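# Move the foam cube onto the desk

## Task

Set the foam cube down on the desk, open the gripper and pull the robot away from it. The cube must stay on the desk without the robot touching or holding it. The robot must not tip over or finish leaning, or the task fails.

## Robot and tools

The robot has a two-wheeled base that drives straight or turns in place but cannot slide sideways. On the base stands a lifting column carrying a tilting head and two six-joint arms, left and right, each ending in a two-finger parallel gripper. Shoulder height S equals 0.90 m plus column_m. Folded, the robot measures 0.73 m long and 0.62 m wide, and its front sits 0.40 m ahead of the column.

Frames. The base frame has its origin on the floor under the column, midway between the drive wheels: x forward, y to the left, z up. The result fields left_hand and right_hand give positions in this frame, measured at the point where the fingers meet; the fingertips reach 8 mm past it. Their quat_wxyz rotates (0, 0, 1) onto the finger direction, and the hand's y axis runs along the opening. The odometry frame is the base frame as it was when the scene began. base_odometry counts wheel rotation only, so slipping shows up as travel; heading is positive to the left, within -3.142 to 3.142.

execute_actions takes "actions", a list holding one action or nothing (an empty list only reports state and images), and optional "cameras" (cam_head_left, cam_head_right, cam_left_wrist, cam_right_wrist, nav_camera, or all; omitted or null means all, [] means none). An action may contain:
- "base": exactly one of translate_m (a relative drive in metres, forward positive, -3 to 3) or rotate_rad (a relative turn in radians, left/counter-clockwise positive, -3.2 to 3.2). Both are offsets from where the base last reported itself.
- "joints": absolute targets keyed by joint name. column_m 0 to 0.8 m; head_tilt_rad -0.61 to 1.308 (0 is about level, positive tilts down); left_joint1_rad to left_joint6_rad and right_joint1_rad to right_joint6_rad in radians, ranges: joint1 -2.879 to 2.879, joint2 0 to 3.141, joint3 0 to 3.019, joint4 -1.692 to 1.57, joint5 -1.57 to 1.57 (positive swings the hand to the robot's right), joint6 -2.094 to 2.094 (positive rolls clockwise seen from behind); left_gripper_m and right_gripper_m 0 (closed) to 0.093 m, the fingertip gap.
- "speeds": lower caps for this action only, translate_m 0.05 to 0.8 m/s, rotate_rad 0.1 to 1 rad/s; the maximum is the default. Speeds do not affect the arms.
All motions in an action start at once. A bad key or out-of-range number rejects the whole call. A base move needing over 8.667 s is rejected; no action runs past 15 s. Omitted joints may keep pushing toward earlier targets.

Arm geometry (typical). With left joint1 at -1.57 or right joint1 at 1.57 and joints 5 and 6 at 0, the arm swings in a vertical plane straight ahead, 0.23 m to that side of the column. Let a = j2 - 0.35, b = 1.05 + j2 - j3, c = b - j4 (c = 1.57 means fingers straight down). The hand point is then about 0.12 + 0.39 sin a + 0.38 cos b + 0.25 cos c ahead and S + 0.39 cos a - 0.38 sin b - 0.25 sin c up. Example: j2, j3, j4 = 0.93, 0.78, 0.14 gives 0.60 m ahead, 0.25 m under S. Reality tends to sag lower and nearer by up to 5 cm, more with a heavy load; trust the reported hand position. Reach is about 1 m; below 0.4 m up, the base housing blocks a hand closer than 0.45 m ahead. Avoid arm moves with column_m under 0.3. Joint changes smaller than about 0.03 rad (0.08 for joints 2 and 3) may not move; for gentle contact step about 0.05 rad per call from the previous target.

Gripping. Fingers are 7 cm long; the gripper body is 10 cm wide and 7 cm thick, and the wrist camera sticks 11 cm out on one side. Command an opening smaller than the object; off_target is then expected. If the measured opening stays at least 0.002 m above the target, something is held.

Results. base_status and joint_status report each motion: done (within tolerance; for the base, wheels turned the full amount even if slipping), off_target, contact_stop (base wheel stall or column), time_out, not_followed (a self-collision check refused that arm's targets; a cause line follows; back the moved joints off by 0.05 rad or more, or move the other arm), limit_stop_at_motor_heat. on_its_own describes uncommanded behaviour; "held at" is a target, not a position. motor_effort lists left_wheel and right_wheel in percent (bracket = peak). base_tilt is in degrees, forward and right positive. If turned_by_wheels and turned_by_imu disagree by 0.05 rad and over about 4 %, the base hit something or slipped. wheel_motors_off reads 1 while the wheels are cut after about 3 s of hard pushing. Joint torques are raw drive outputs with offsets. The column halts with contact_stop when a hand or its load touches down; it then refuses further lowering until raised 0.2 m.

wait takes seconds (0 to 10) and returns the state. zoom_image takes camera and region [x0, y0, x1, y1] in pixels (at most 504 by 504). read_manual only gives licence text. finished_scene takes the scene number and ends it irreversibly.

Avoid: arms striking or squeezing each other, long hard pushes by the base or arms (motors overheat; at 100 °C an arm goes limp and drops its load), driving under a desk top so it hits the column, dropping or flinging the cube, and leaving the robot tilted.

Each tool is called after "Call:" by a JSON object that holds its "method" and its "body".

## Session

Call:
{"method": "execute_actions", "body": {"actions": []}}

Scene clock: 0.00 s.
Joint torques (N m, as the arm reports them, + toward a larger angle): no reading
base_odometry: x=+0.000 y=+0.000 heading=+0.000 (m, m, rad; odometry frame)
turned_by_wheels: +0.000 (rad since the last result)
turned_by_imu: +0.000 (rad since the last result)
base_tilt: forward=+0.6 right=+0.4 (deg)
base_status: not commanded
joint_positions: column_m=+0.556 head_tilt_rad=+0.893 left_joint1_rad=-1.540 left_joint2_rad=+0.847 left_joint3_rad=+0.370 left_joint4_rad=-0.922 left_joint5_rad=+0.055 left_joint6_rad=-0.068 left_gripper_m=+0.095 right_joint1_rad=+1.574 right_joint2_rad=+0.896 right_joint3_rad=+0.386 right_joint4_rad=-0.959 right_joint5_rad=+0.042 right_joint6_rad=+0.091 right_gripper_m=+0.095
joint_status: not commanded
wheel_motors_off: 0
motor_effort: left_wheel=+3 right_wheel=+1 (%)
left_hand: x=+0.1379 y=+0.2212 z=+1.2574 quat_wxyz=(+0.424, +0.055, -0.904, +0.002) (m; base frame)
right_hand: x=+0.1306 y=-0.2321 z=+1.2613 quat_wxyz=(+0.454, -0.030, -0.889, +0.038) (m; base frame)
pictures: cam_head_left, cam_head_right, cam_left_wrist, cam_right_wrist, nav_camera
Images, in order (width x height): cam_head_left 896x504, cam_head_right 896x504, cam_left_wrist 616x616, cam_right_wrist 616x616, nav_camera 896x504.

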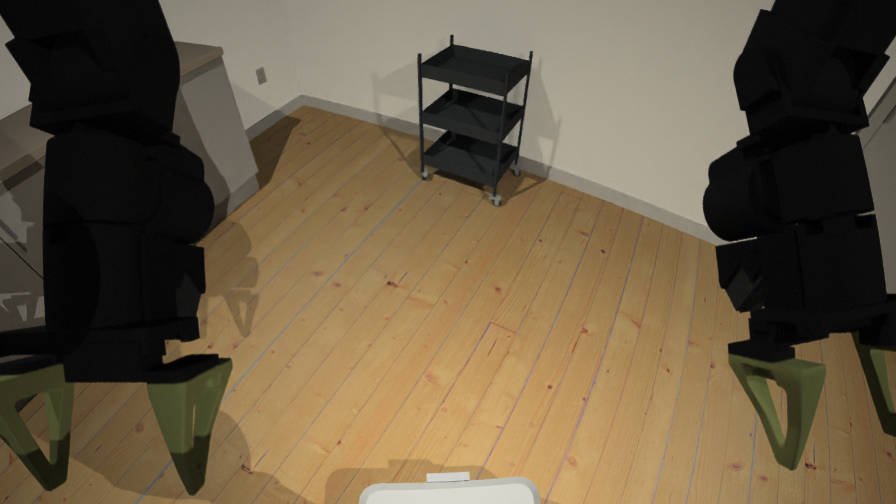

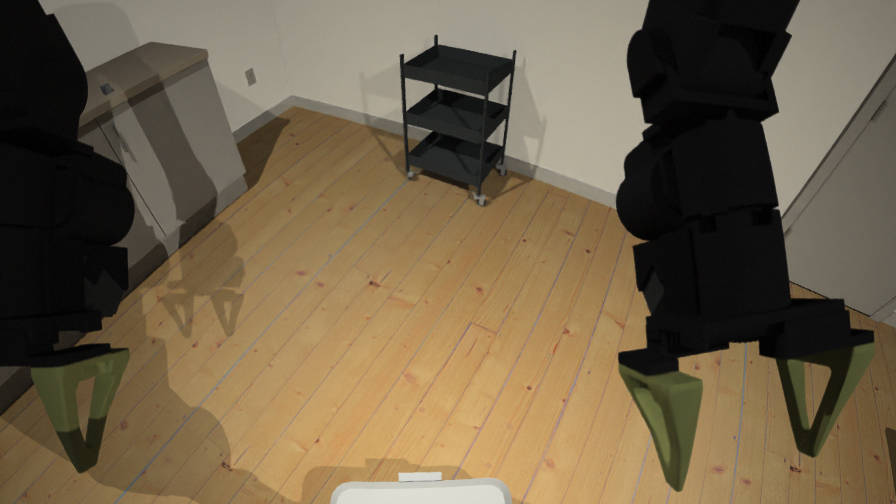

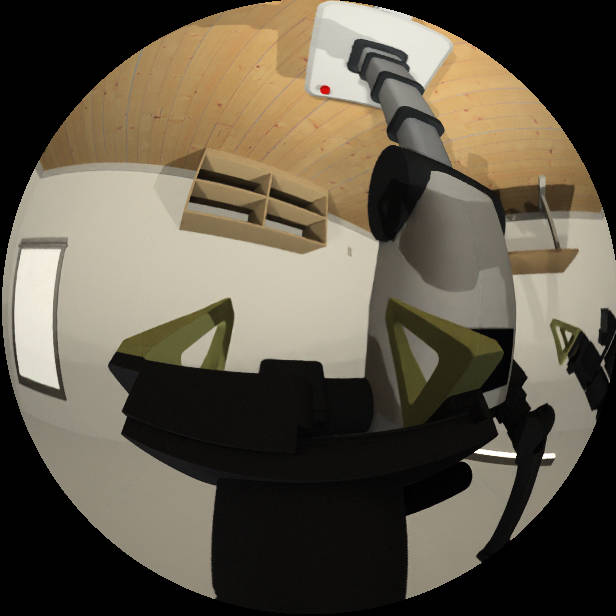

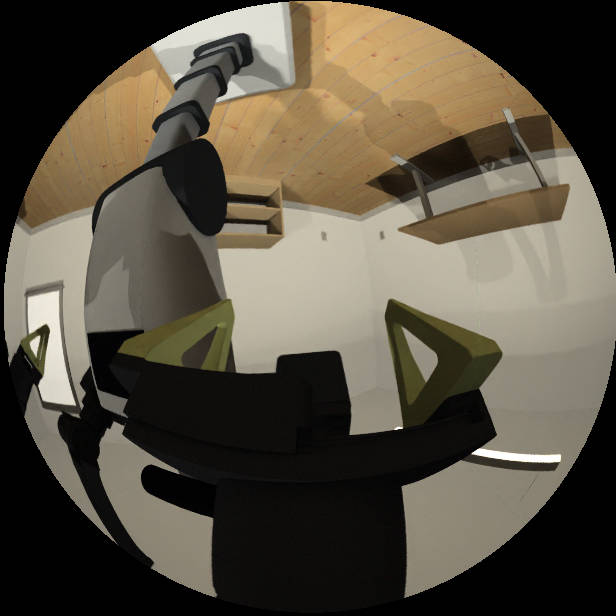

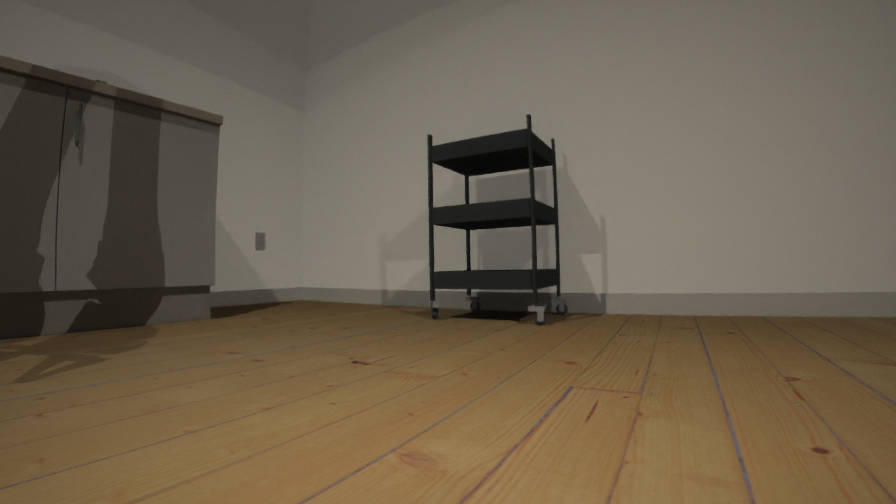

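Call:
{"method": "zoom_image", "body": {"camera": "cam_head_right", "region": [60, 30, 260, 150]}}

Call:
{"method": "zoom_image", "body": {"camera": "cam_left_wrist", "region": [160, 130, 360, 270]}}

Region (60, 30, 260, 150) of cam_head_right's 896x504 image, scaled by 2.520, with more detail than that image has; it fills the top 302 rows of this view, and the rest is white.

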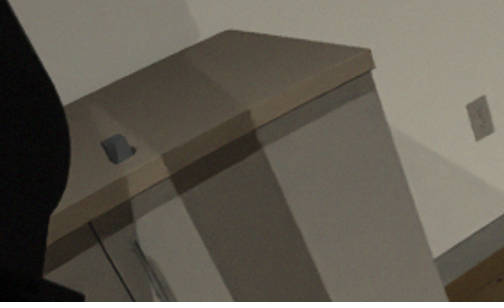

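Region (160, 130, 360, 270) of cam_left_wrist's 616x616 image, scaled by 2.520, with more detail than that image has; it fills the top 353 rows of this view, and the rest is white.

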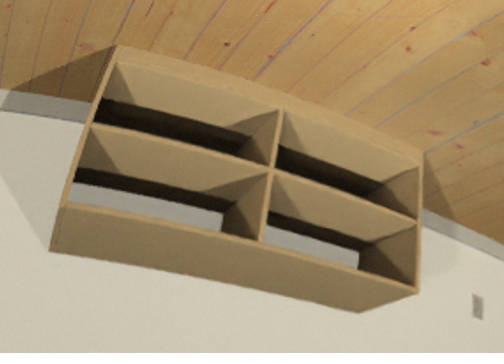

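Call:
{"method": "execute_actions", "body": {"actions": [{"base":{"rotate_rad":0.9},"joints":{"head_tilt_rad":0.6}}], "cameras": ["cam_head_left","cam_head_right","nav_camera"]}}

Scene clock: 6.77 s.
Joint torques (N m, as the arm reports them, + toward a larger angle): left_arm=[ 0.64 -7.49 -0.41 -1.44 -0.05  0.  ] | right_arm=[-0.69 -8.64 -1.5  -0.95 -0.06  0.07]
base_odometry: x=+0.000 y=+0.000 heading=+0.899 (m, m, rad; odometry frame)
turned_by_wheels: +0.899 (rad since the last result)
turned_by_imu: +0.885 (rad since the last result)
base_tilt: forward=+0.6 right=+0.4 (deg)
base_status: done
joint_positions: column_m=+0.556 head_tilt_rad=+0.618 left_joint1_rad=-1.540 left_joint2_rad=+0.847 left_joint3_rad=+0.370 left_joint4_rad=-0.922 left_joint5_rad=+0.055 left_joint6_rad=-0.068 left_gripper_m=+0.095 right_joint1_rad=+1.574 right_joint2_rad=+0.896 right_joint3_rad=+0.386 right_joint4_rad=-0.959 right_joint5_rad=+0.042 right_joint6_rad=+0.091 right_gripper_m=+0.095
joint_status: all done
wheel_motors_off: 0
motor_effort: left_wheel=-3(29) right_wheel=+3(42) (%)
left_hand: x=+0.1379 y=+0.2212 z=+1.2574 quat_wxyz=(+0.424, +0.055, -0.904, +0.002) (m; base frame)
right_hand: x=+0.1306 y=-0.2321 z=+1.2613 quat_wxyz=(+0.454, -0.030, -0.889, +0.038) (m; base frame)
pictures: cam_head_left, cam_head_right, nav_camera
Images, in order (width x height): cam_head_left 896x504, cam_head_right 896x504, nav_camera 896x504.

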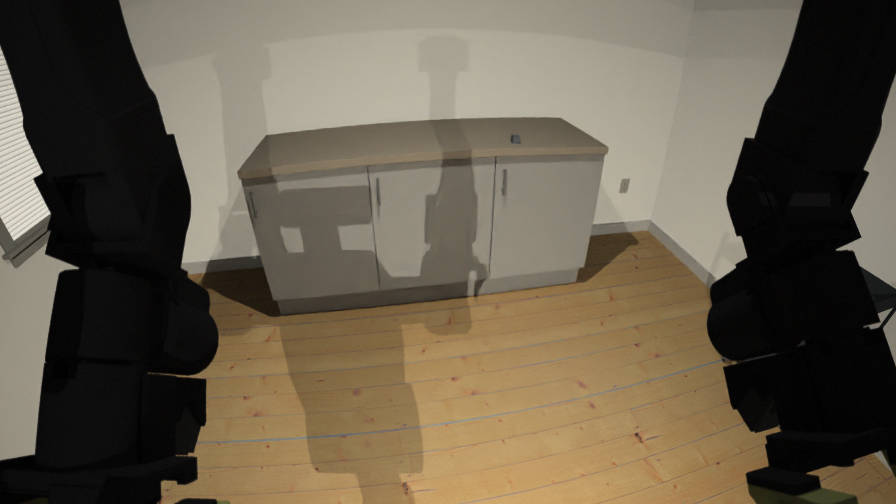

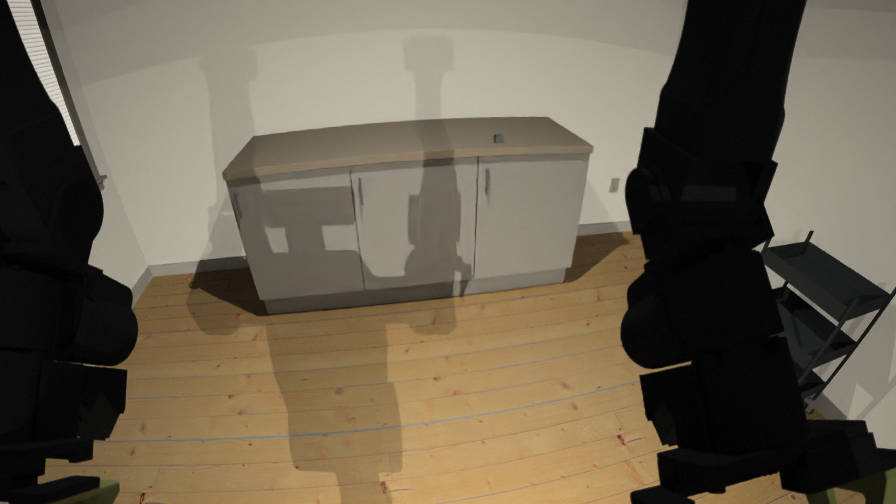

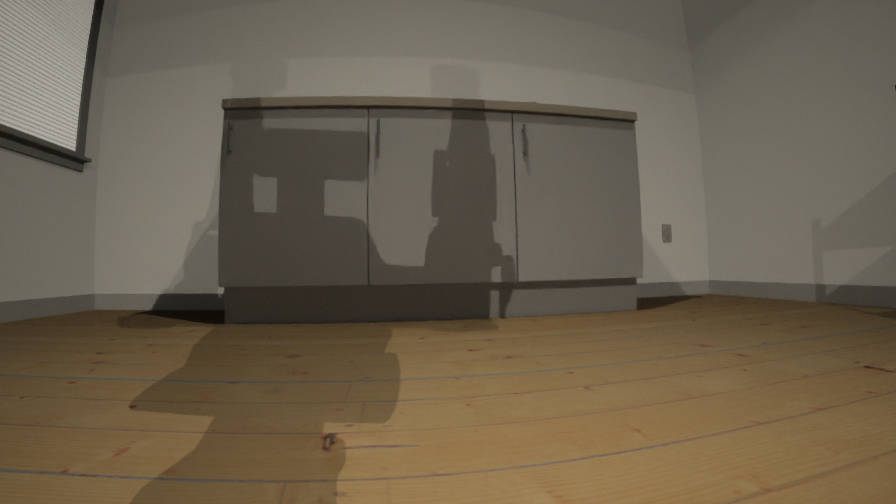

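Call:
{"method": "execute_actions", "body": {"actions": [{"base":{"rotate_rad":-0.05},"joints":{"right_joint1_rad":1.57,"right_joint2_rad":1.42,"right_joint3_rad":1.53,"right_joint4_rad":-0.62,"right_joint5_rad":0,"right_joint6_rad":0,"right_gripper_m":0.093}}], "cameras": []}}

Call:
{"method": "execute_actions", "body": {"actions": [{"base":{"translate_m":1.2},"joints":{"head_tilt_rad":0.75}}], "cameras": ["cam_head_left","cam_head_right","nav_camera","cam_right_wrist"]}}

Scene clock: 26.03 s.
Joint torques (N m, as the arm reports them, + toward a larger angle): left_arm=[ 0.62 -7.66 -0.42 -1.41 -0.04  0.  ] | right_arm=[ -1.12 -23.31   6.3    0.65  -0.19  -0.03]
base_odometry: x=+0.000 y=+0.000 heading=+0.850 (m, m, rad; odometry frame)
turned_by_wheels: -0.049 (rad since the last result)
turned_by_imu: -0.051 (rad since the last result)
base_tilt: forward=+0.7 right=+0.4 (deg)
base_status: done
joint_positions: column_m=+0.556 head_tilt_rad=+0.618 left_joint1_rad=-1.540 left_joint2_rad=+0.847 left_joint3_rad=+0.370 left_joint4_rad=-0.922 left_joint5_rad=+0.055 left_joint6_rad=-0.068 left_gripper_m=+0.095 right_joint1_rad=+1.574 right_joint2_rad=+1.415 right_joint3_rad=+1.522 right_joint4_rad=-0.621 right_joint5_rad=+0.003 right_joint6_rad=+0.008 right_gripper_m=+0.093
joint_status: all done
wheel_motors_off: 0
motor_effort: left_wheel=+6(14) right_wheel=-6(12) (%)
left_hand: x=+0.1379 y=+0.2212 z=+1.2574 quat_wxyz=(+0.424, +0.055, -0.904, +0.002) (m; base frame)
right_hand: x=+0.6887 y=-0.2242 z=+1.0895 quat_wxyz=(-0.005, -0.003, -1.000, +0.000) (m; base frame)
pictures: none
No camera images: the call's "cameras" was empty. Leave "cameras" out to get every camera's image.

Scene clock: 29.73 s.
Joint torques (N m, as the arm reports them, + toward a larger angle): left_arm=[ 0.57 -7.55 -0.44 -1.43 -0.05  0.01] | right_arm=[ -0.85 -23.56   6.28   0.67  -0.19  -0.03]
base_odometry: x=+0.792 y=+0.902 heading=+0.851 (m, m, rad; odometry frame)
turned_by_wheels: +0.001 (rad since the last result)
turned_by_imu: +0.001 (rad since the last result)
base_tilt: forward=+0.7 right=+0.4 (deg)
base_status: done
joint_positions: column_m=+0.556 head_tilt_rad=+0.753 left_joint1_rad=-1.540 left_joint2_rad=+0.847 left_joint3_rad=+0.371 left_joint4_rad=-0.922 left_joint5_rad=+0.055 left_joint6_rad=-0.068 left_gripper_m=+0.095 right_joint1_rad=+1.574 right_joint2_rad=+1.415 right_joint3_rad=+1.522 right_joint4_rad=-0.621 right_joint5_rad=+0.003 right_joint6_rad=+0.008 right_gripper_m=+0.093
joint_status: all done
wheel_motors_off: 0
motor_effort: left_wheel=+1(51) right_wheel=-1(43) (%)
left_hand: x=+0.1383 y=+0.2212 z=+1.2573 quat_wxyz=(+0.423, +0.055, -0.904, +0.002) (m; base frame)
right_hand: x=+0.6885 y=-0.2242 z=+1.0895 quat_wxyz=(-0.004, -0.003, -1.000, +0.000) (m; base frame)
pictures: cam_head_left, cam_head_right, cam_right_wrist, nav_camera
Images, in order (width x height): cam_head_left 896x504, cam_head_right 896x504, cam_right_wrist 616x616, nav_camera 896x504.

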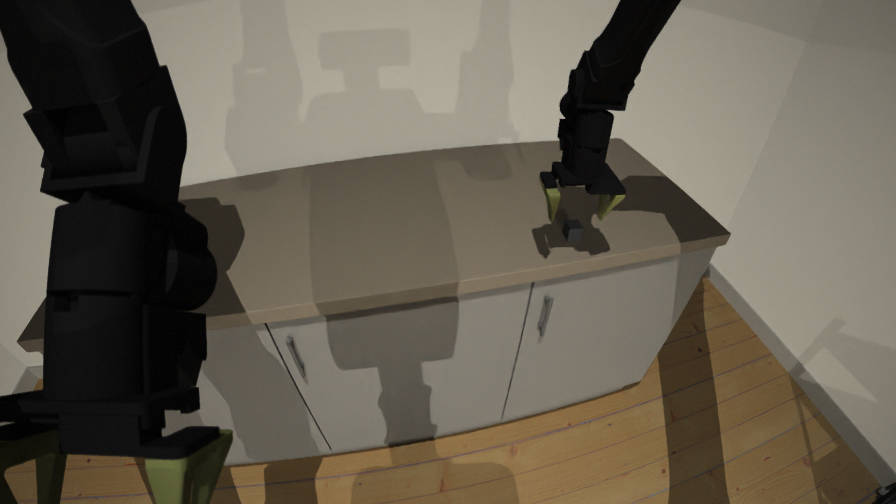

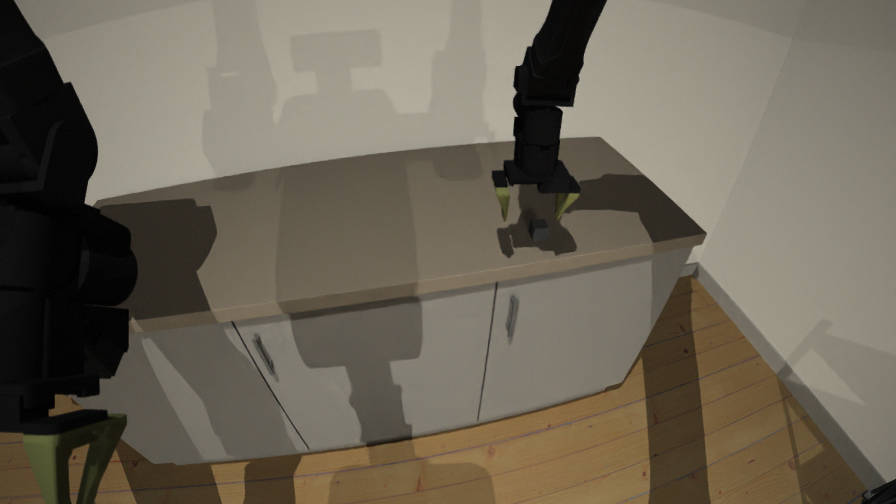

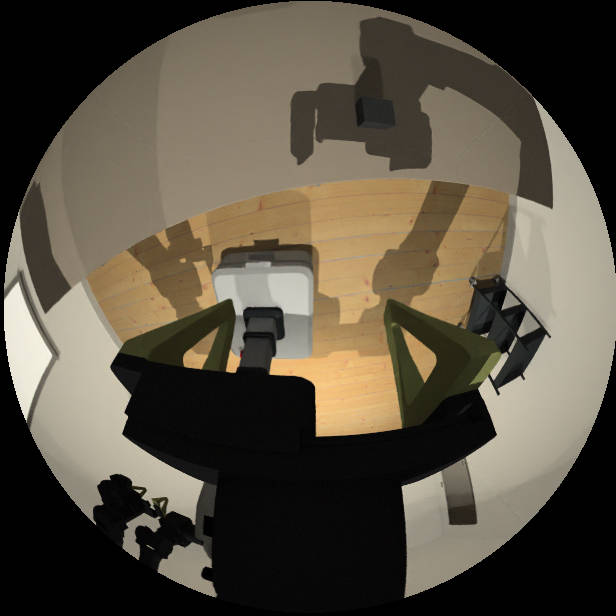

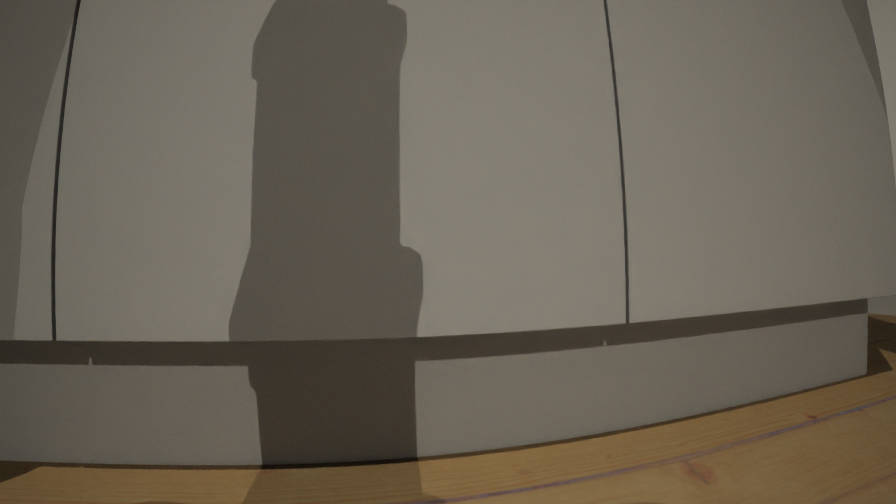

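Call:
{"method": "execute_actions", "body": {"actions": [{"base":{"rotate_rad":-0.085}}], "cameras": []}}

Call:
{"method": "execute_actions", "body": {"actions": [{"base":{"translate_m":0.15},"joints":{"head_tilt_rad":0.9,"column_m":0.5}}], "cameras": ["cam_head_left","cam_head_right","cam_right_wrist"]}}

Scene clock: 54.87 s.
Joint torques (N m, as the arm reports them, + toward a larger angle): left_arm=[ 0.59 -7.57 -0.51 -1.43 -0.05  0.01] | right_arm=[ -0.48 -23.29   6.28   0.68  -0.16  -0.03]
base_odometry: x=+0.792 y=+0.902 heading=+0.768 (m, m, rad; odometry frame)
turned_by_wheels: -0.083 (rad since the last result)
turned_by_imu: -0.083 (rad since the last result)
base_tilt: forward=+0.6 right=+0.4 (deg)
base_status: done
joint_positions: column_m=+0.556 head_tilt_rad=+0.753 left_joint1_rad=-1.540 left_joint2_rad=+0.847 left_joint3_rad=+0.371 left_joint4_rad=-0.922 left_joint5_rad=+0.055 left_joint6_rad=-0.068 left_gripper_m=+0.095 right_joint1_rad=+1.566 right_joint2_rad=+1.415 right_joint3_rad=+1.522 right_joint4_rad=-0.621 right_joint5_rad=+0.002 right_joint6_rad=+0.008 right_gripper_m=+0.093
joint_status: not commanded
wheel_motors_off: 0
motor_effort: left_wheel=+1(40) right_wheel=-1(42) (%)
left_hand: x=+0.1383 y=+0.2212 z=+1.2573 quat_wxyz=(+0.423, +0.055, -0.904, +0.002) (m; base frame)
right_hand: x=+0.6885 y=-0.2287 z=+1.0895 quat_wxyz=(-0.004, -0.005, -1.000, +0.003) (m; base frame)
pictures: none
No camera images: the call's "cameras" was empty. Leave "cameras" out to get every camera's image.

Scene clock: 56.57 s.
Joint torques (N m, as the arm reports them, + toward a larger angle): left_arm=[ 0.54 -7.52 -0.49 -1.43 -0.05  0.  ] | right_arm=[ -0.67 -23.68   6.3    0.6   -0.16  -0.03]
base_odometry: x=+0.900 y=+1.006 heading=+0.766 (m, m, rad; odometry frame)
turned_by_wheels: -0.001 (rad since the last result)
turned_by_imu: -0.002 (rad since the last result)
base_tilt: forward=+0.7 right=+0.5 (deg)
base_status: done
joint_positions: column_m=+0.500 head_tilt_rad=+0.902 left_joint1_rad=-1.540 left_joint2_rad=+0.847 left_joint3_rad=+0.371 left_joint4_rad=-0.922 left_joint5_rad=+0.055 left_joint6_rad=-0.068 left_gripper_m=+0.095 right_joint1_rad=+1.567 right_joint2_rad=+1.415 right_joint3_rad=+1.522 right_joint4_rad=-0.621 right_joint5_rad=+0.002 right_joint6_rad=+0.008 right_gripper_m=+0.093
joint_status: all done
wheel_motors_off: 0
motor_effort: left_wheel=-1(36) right_wheel=+1(52) (%)
left_hand: x=+0.1387 y=+0.2212 z=+1.2007 quat_wxyz=(+0.423, +0.055, -0.904, +0.002) (m; base frame)
right_hand: x=+0.6885 y=-0.2282 z=+1.0330 quat_wxyz=(-0.004, -0.005, -1.000, +0.003) (m; base frame)
pictures: cam_head_left, cam_head_right, cam_right_wrist
Images, in order (width x height): cam_head_left 896x504, cam_head_right 896x504, cam_right_wrist 616x616.

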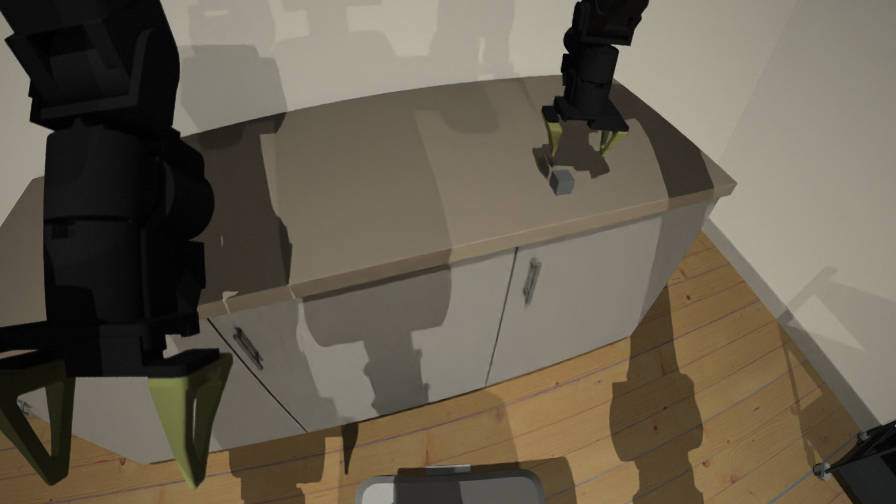

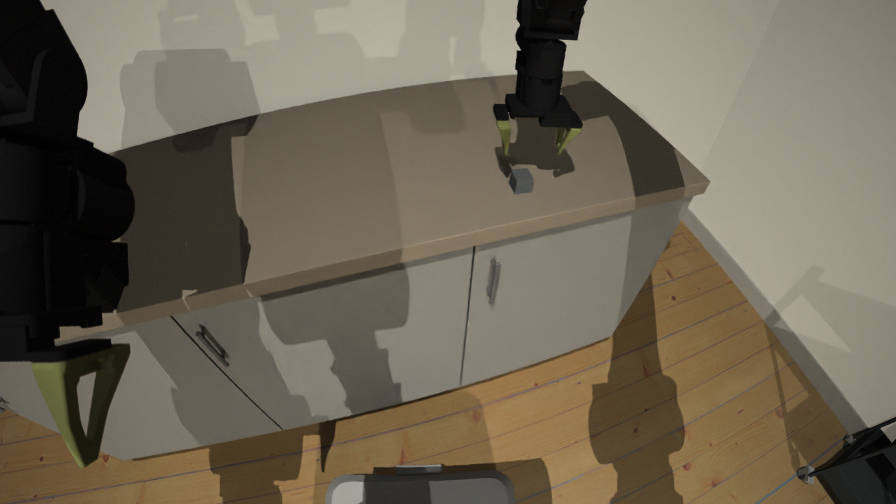

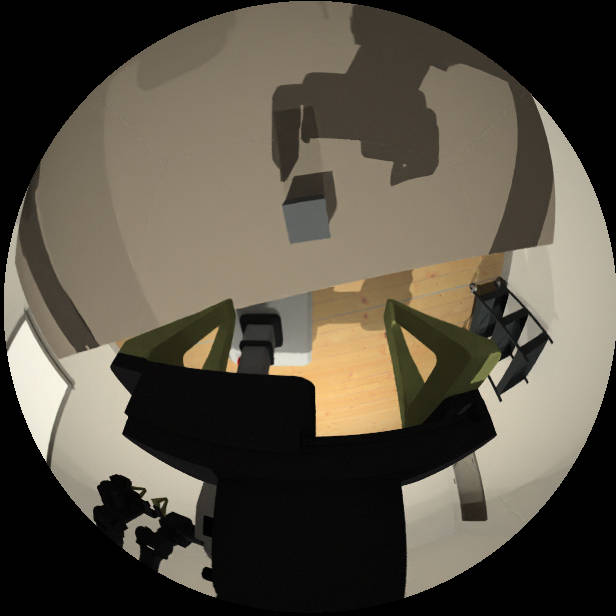

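Call:
{"method": "execute_actions", "body": {"actions": [{"base":{"translate_m":0.015},"joints":{"column_m":0.44,"right_joint6_rad":-0.22}}], "cameras": ["cam_head_right","cam_right_wrist"]}}

Scene clock: 63.63 s.
Joint torques (N m, as the arm reports them, + toward a larger angle): left_arm=[ 0.61 -7.55 -0.47 -1.41 -0.05  0.  ] | right_arm=[ -0.62 -23.85   6.25   0.63  -0.18  -0.04]
base_odometry: x=+0.911 y=+1.017 heading=+0.766 (m, m, rad; odometry frame)
turned_by_wheels: -0.001 (rad since the last result)
turned_by_imu: -0.002 (rad since the last result)
base_tilt: forward=+0.6 right=+0.4 (deg)
base_status: done
joint_positions: column_m=+0.440 head_tilt_rad=+0.902 left_joint1_rad=-1.540 left_joint2_rad=+0.847 left_joint3_rad=+0.371 left_joint4_rad=-0.922 left_joint5_rad=+0.055 left_joint6_rad=-0.068 left_gripper_m=+0.095 right_joint1_rad=+1.567 right_joint2_rad=+1.415 right_joint3_rad=+1.522 right_joint4_rad=-0.621 right_joint5_rad=+0.002 right_joint6_rad=-0.211 right_gripper_m=+0.093
joint_status: all done
wheel_motors_off: 0
motor_effort: left_wheel=-1(32) right_wheel=+1(29) (%)
left_hand: x=+0.1383 y=+0.2212 z=+1.1408 quat_wxyz=(+0.423, +0.055, -0.904, +0.002) (m; base frame)
right_hand: x=+0.6890 y=-0.2282 z=+0.9732 quat_wxyz=(-0.005, +0.105, -0.995, +0.003) (m; base frame)
pictures: cam_head_right, cam_right_wrist
Images, in order (width x height): cam_head_right 896x504, cam_right_wrist 616x616.

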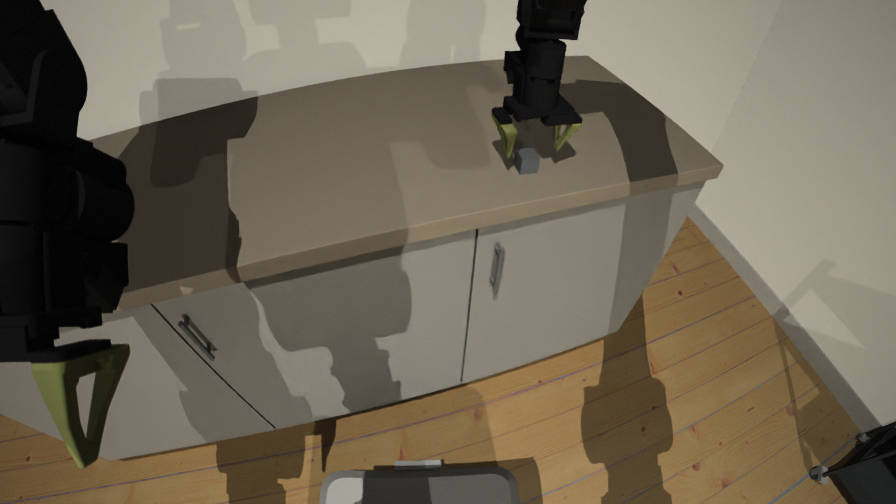

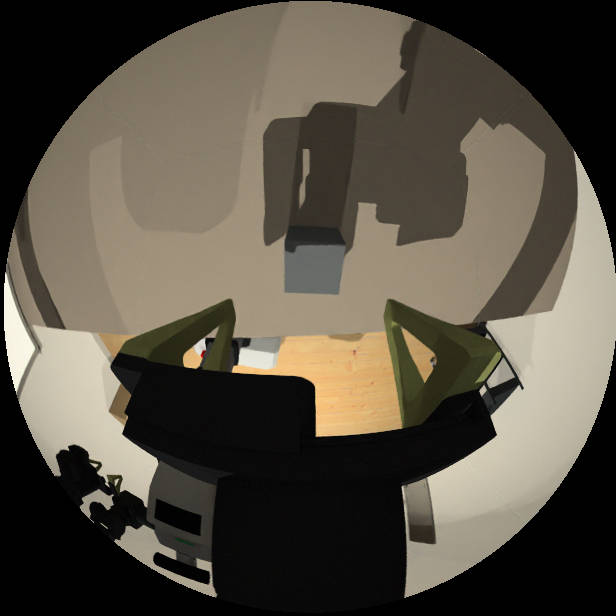

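Call:
{"method": "execute_actions", "body": {"actions": [{"joints":{"column_m":0.395}}], "cameras": ["cam_head_right","cam_right_wrist"]}}

Scene clock: 70.17 s.
Joint torques (N m, as the arm reports them, + toward a larger angle): left_arm=[ 0.55 -7.52 -0.5  -1.43 -0.05  0.01] | right_arm=[ -0.68 -23.59   6.25   0.65  -0.18  -0.03]
base_odometry: x=+0.911 y=+1.017 heading=+0.766 (m, m, rad; odometry frame)
turned_by_wheels: +0.000 (rad since the last result)
turned_by_imu: -0.002 (rad since the last result)
base_tilt: forward=+0.6 right=+0.3 (deg)
base_status: not commanded
joint_positions: column_m=+0.395 head_tilt_rad=+0.902 left_joint1_rad=-1.540 left_joint2_rad=+0.847 left_joint3_rad=+0.371 left_joint4_rad=-0.922 left_joint5_rad=+0.055 left_joint6_rad=-0.068 left_gripper_m=+0.095 right_joint1_rad=+1.567 right_joint2_rad=+1.415 right_joint3_rad=+1.522 right_joint4_rad=-0.621 right_joint5_rad=+0.002 right_joint6_rad=-0.211 right_gripper_m=+0.093
joint_status: all done
wheel_motors_off: 0
motor_effort: left_wheel=-1(1) right_wheel=+1(1) (%)
left_hand: x=+0.1383 y=+0.2212 z=+1.0958 quat_wxyz=(+0.423, +0.055, -0.904, +0.002) (m; base frame)
right_hand: x=+0.6890 y=-0.2282 z=+0.9282 quat_wxyz=(-0.005, +0.105, -0.995, +0.003) (m; base frame)
pictures: cam_head_right, cam_right_wrist
Images, in order (width x height): cam_head_right 896x504, cam_right_wrist 616x616.

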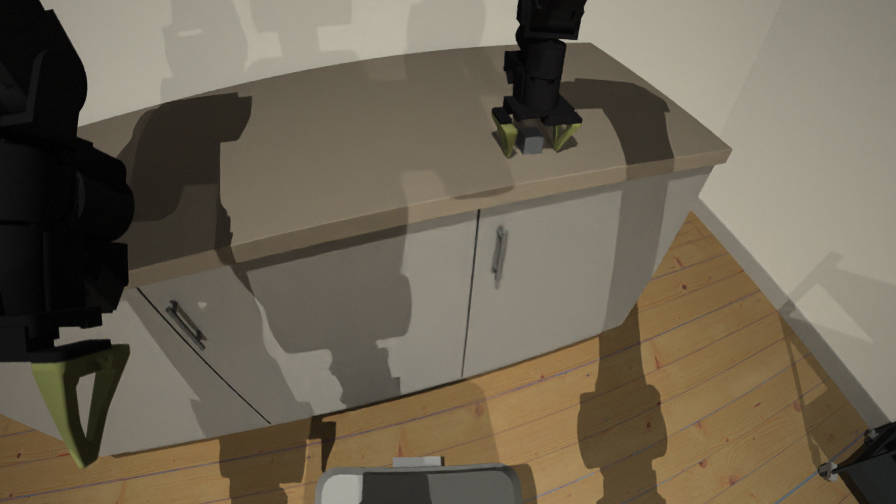

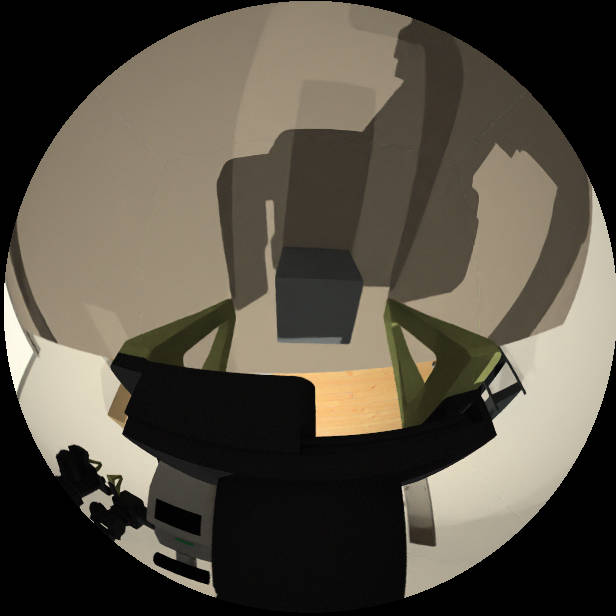

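Call:
{"method": "execute_actions", "body": {"actions": [{"joints":{"right_gripper_m":0.02}}], "cameras": ["cam_head_right","cam_right_wrist"]}}

Scene clock: 73.90 s.
Joint torques (N m, as the arm reports them, + toward a larger angle): left_arm=[ 0.58 -7.53 -0.45 -1.41 -0.05  0.01] | right_arm=[ -0.59 -23.57   6.24   0.65  -0.18  -0.03]
base_odometry: x=+0.911 y=+1.017 heading=+0.766 (m, m, rad; odometry frame)
turned_by_wheels: +0.000 (rad since the last result)
turned_by_imu: -0.002 (rad since the last result)
base_tilt: forward=+0.6 right=+0.4 (deg)
base_status: not commanded
joint_positions: column_m=+0.395 head_tilt_rad=+0.902 left_joint1_rad=-1.540 left_joint2_rad=+0.847 left_joint3_rad=+0.371 left_joint4_rad=-0.922 left_joint5_rad=+0.055 left_joint6_rad=-0.068 left_gripper_m=+0.095 right_joint1_rad=+1.567 right_joint2_rad=+1.415 right_joint3_rad=+1.522 right_joint4_rad=-0.621 right_joint5_rad=+0.002 right_joint6_rad=-0.211 right_gripper_m=+0.033
joint_status: right_gripper_m off_target (ended at +0.033, target +0.020)
wheel_motors_off: 0
motor_effort: left_wheel=-1(1) right_wheel=+1(1) (%)
left_hand: x=+0.1383 y=+0.2212 z=+1.0958 quat_wxyz=(+0.423, +0.055, -0.904, +0.002) (m; base frame)
right_hand: x=+0.6890 y=-0.2282 z=+0.9282 quat_wxyz=(-0.005, +0.105, -0.995, +0.003) (m; base frame)
pictures: cam_head_right, cam_right_wrist
Images, in order (width x height): cam_head_right 896x504, cam_right_wrist 616x616.

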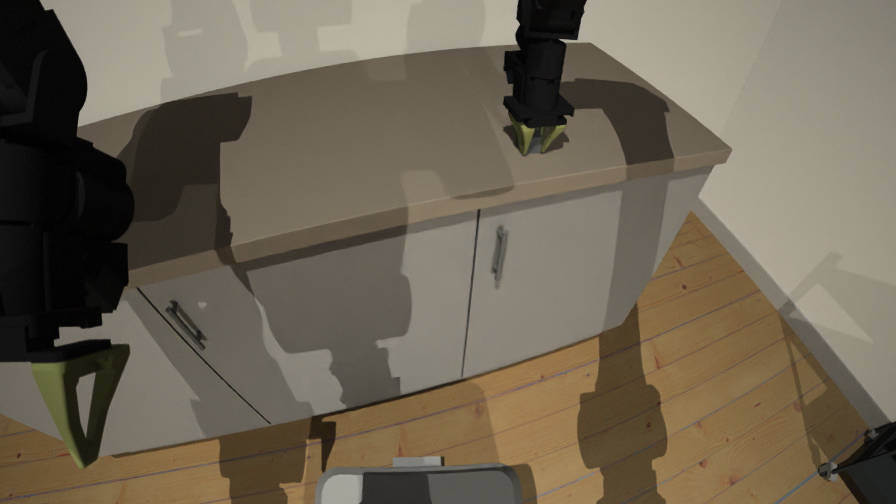

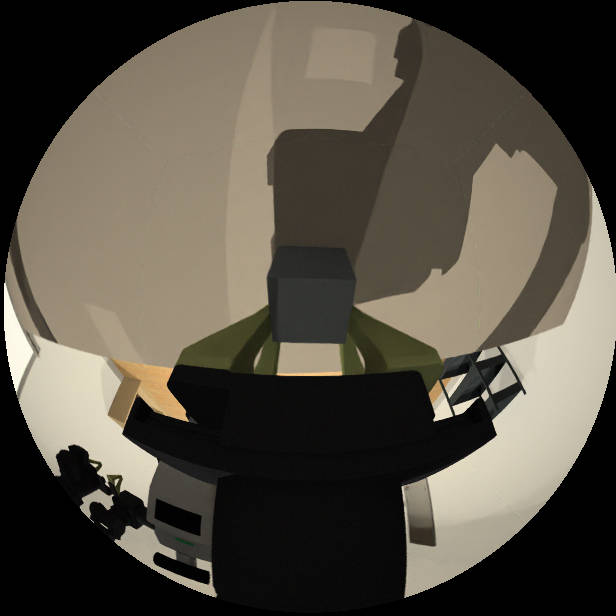

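Call:
{"method": "execute_actions", "body": {"actions": [{"joints":{"column_m":0.44}}], "cameras": []}}

Call:
{"method": "execute_actions", "body": {"actions": [{"base":{"translate_m":-0.6},"joints":{"head_tilt_rad":0.6, "right_joint6_rad":0}}], "cameras": ["cam_right_wrist"]}}

Call:
{"method": "execute_actions", "body": {"actions": [{"base":{"rotate_rad":-2.9},"joints":{"column_m":0.36}}], "cameras": ["cam_head_left","cam_head_right","nav_camera","cam_right_wrist"]}}

Scene clock: 87.57 s.
Joint torques (N m, as the arm reports them, + toward a larger angle): left_arm=[ 0.59 -7.61 -0.42 -1.43 -0.05  0.01] | right_arm=[ -0.61 -23.62   6.21   0.58  -0.18  -0.03]
base_odometry: x=+0.911 y=+1.017 heading=+0.766 (m, m, rad; odometry frame)
turned_by_wheels: +0.000 (rad since the last result)
turned_by_imu: -0.002 (rad since the last result)
base_tilt: forward=+0.7 right=+0.4 (deg)
base_status: not commanded
joint_positions: column_m=+0.440 head_tilt_rad=+0.902 left_joint1_rad=-1.540 left_joint2_rad=+0.847 left_joint3_rad=+0.371 left_joint4_rad=-0.922 left_joint5_rad=+0.055 left_joint6_rad=-0.068 left_gripper_m=+0.095 right_joint1_rad=+1.567 right_joint2_rad=+1.415 right_joint3_rad=+1.522 right_joint4_rad=-0.621 right_joint5_rad=+0.002 right_joint6_rad=-0.211 right_gripper_m=+0.033
joint_status: all done
wheel_motors_off: 0
motor_effort: left_wheel=-1(1) right_wheel=+1(1) (%)
left_hand: x=+0.1383 y=+0.2212 z=+1.1407 quat_wxyz=(+0.423, +0.055, -0.904, +0.002) (m; base frame)
right_hand: x=+0.6890 y=-0.2282 z=+0.9730 quat_wxyz=(-0.005, +0.105, -0.995, +0.003) (m; base frame)
pictures: none
No camera images: the call's "cameras" was empty. Leave "cameras" out to get every camera's image.

Scene clock: 90.27 s.
Joint torques (N m, as the arm reports them, + toward a larger angle): left_arm=[ 0.59 -7.41 -0.26 -1.45 -0.05  0.  ] | right_arm=[ -0.61 -23.51   6.37   0.66  -0.16   0.14]
base_odometry: x=+0.478 y=+0.601 heading=+0.765 (m, m, rad; odometry frame)
turned_by_wheels: -0.001 (rad since the last result)
turned_by_imu: -0.003 (rad since the last result)
base_tilt: forward=+0.6 right=+0.4 (deg)
base_status: done
joint_positions: column_m=+0.440 head_tilt_rad=+0.617 left_joint1_rad=-1.540 left_joint2_rad=+0.846 left_joint3_rad=+0.368 left_joint4_rad=-0.922 left_joint5_rad=+0.055 left_joint6_rad=-0.068 left_gripper_m=+0.095 right_joint1_rad=+1.567 right_joint2_rad=+1.415 right_joint3_rad=+1.521 right_joint4_rad=-0.621 right_joint5_rad=+0.002 right_joint6_rad=-0.008 right_gripper_m=+0.033
joint_status: all done
wheel_motors_off: 0
motor_effort: left_wheel=+0(39) right_wheel=+0(52) (%)
left_hand: x=+0.1370 y=+0.2212 z=+1.1411 quat_wxyz=(+0.424, +0.055, -0.904, +0.002) (m; base frame)
right_hand: x=+0.6882 y=-0.2280 z=+0.9727 quat_wxyz=(-0.004, +0.003, -1.000, +0.003) (m; base frame)
pictures: cam_right_wrist
Images, in order (width x height): cam_right_wrist 616x616.

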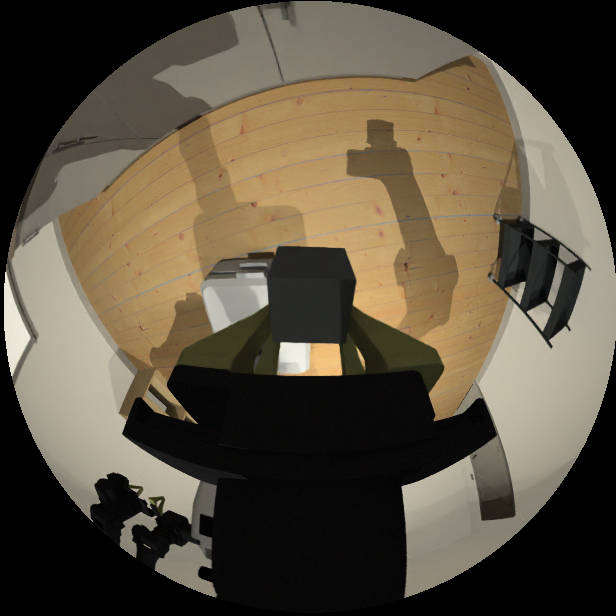

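Scene clock: 94.50 s.
Joint torques (N m, as the arm reports them, + toward a larger angle): left_arm=[ 0.63 -7.65 -0.45 -1.43 -0.05  0.01] | right_arm=[ -0.28 -23.37   6.37   0.64  -0.16   0.14]
base_odometry: x=+0.478 y=+0.601 heading=-2.135 (m, m, rad; odometry frame)
turned_by_wheels: -2.899 (rad since the last result)
turned_by_imu: -2.871 (rad since the last result)
base_tilt: forward=+0.6 right=+0.4 (deg)
base_status: done
joint_positions: column_m=+0.360 head_tilt_rad=+0.617 left_joint1_rad=-1.540 left_joint2_rad=+0.846 left_joint3_rad=+0.369 left_joint4_rad=-0.922 left_joint5_rad=+0.055 left_joint6_rad=-0.068 left_gripper_m=+0.095 right_joint1_rad=+1.564 right_joint2_rad=+1.415 right_joint3_rad=+1.521 right_joint4_rad=-0.621 right_joint5_rad=+0.002 right_joint6_rad=-0.008 right_gripper_m=+0.033
joint_status: all done
wheel_motors_off: 0
motor_effort: left_wheel=+3(42) right_wheel=-3(42) (%)
left_hand: x=+0.1378 y=+0.2212 z=+1.0610 quat_wxyz=(+0.424, +0.055, -0.904, +0.002) (m; base frame)
right_hand: x=+0.6882 y=-0.2300 z=+0.8928 quat_wxyz=(-0.004, +0.002, -1.000, +0.004) (m; base frame)
pictures: cam_head_left, cam_head_right, cam_right_wrist, nav_camera
Images, in order (width x height): cam_head_left 896x504, cam_head_right 896x504, cam_right_wrist 616x616, nav_camera 896x504.

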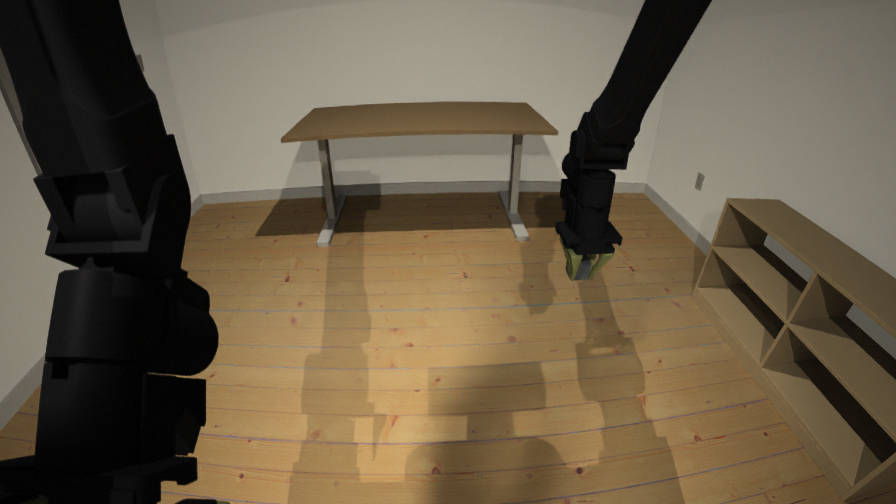

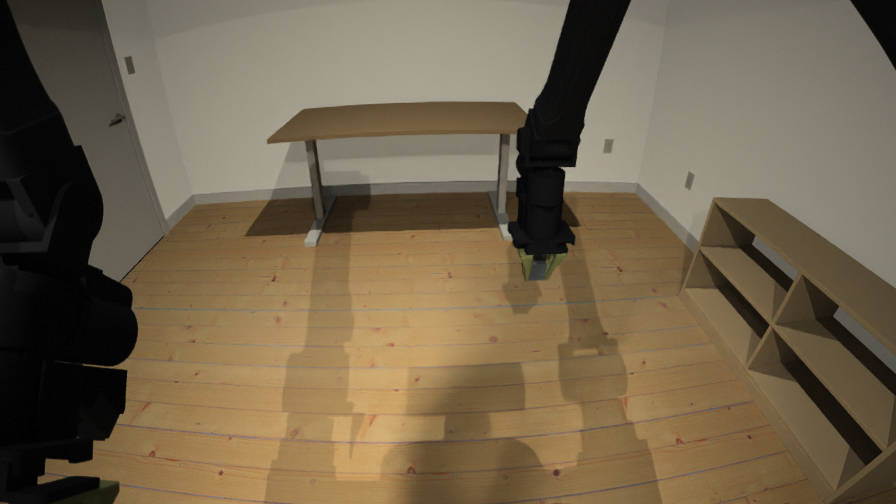

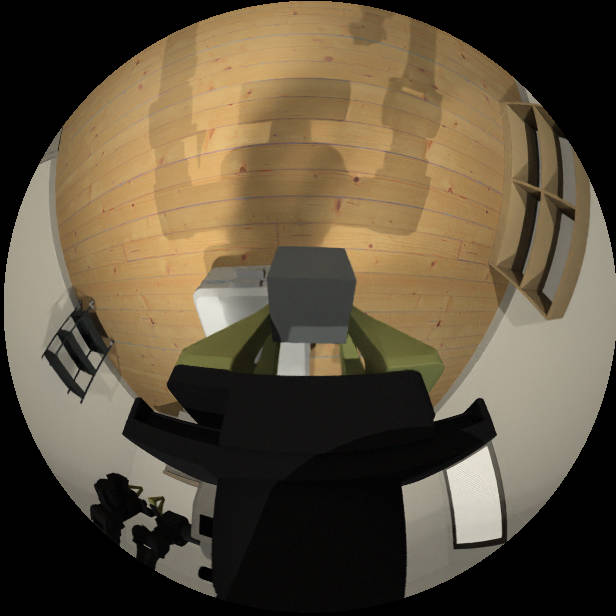

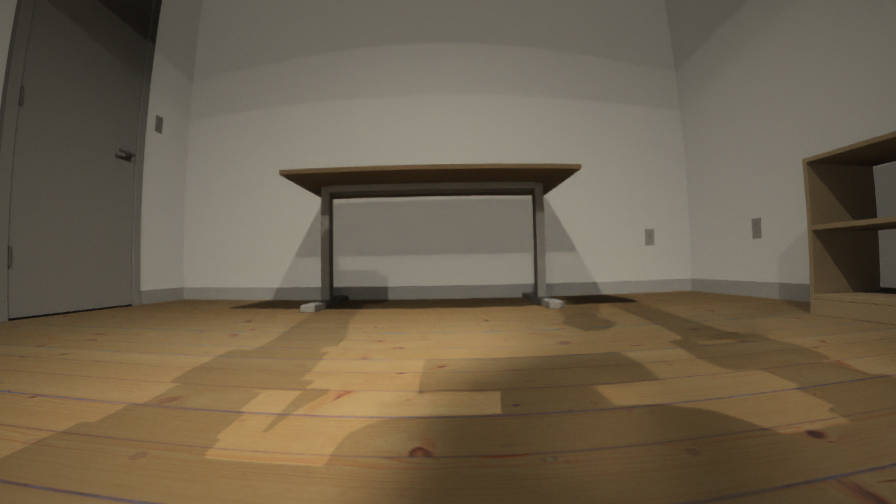

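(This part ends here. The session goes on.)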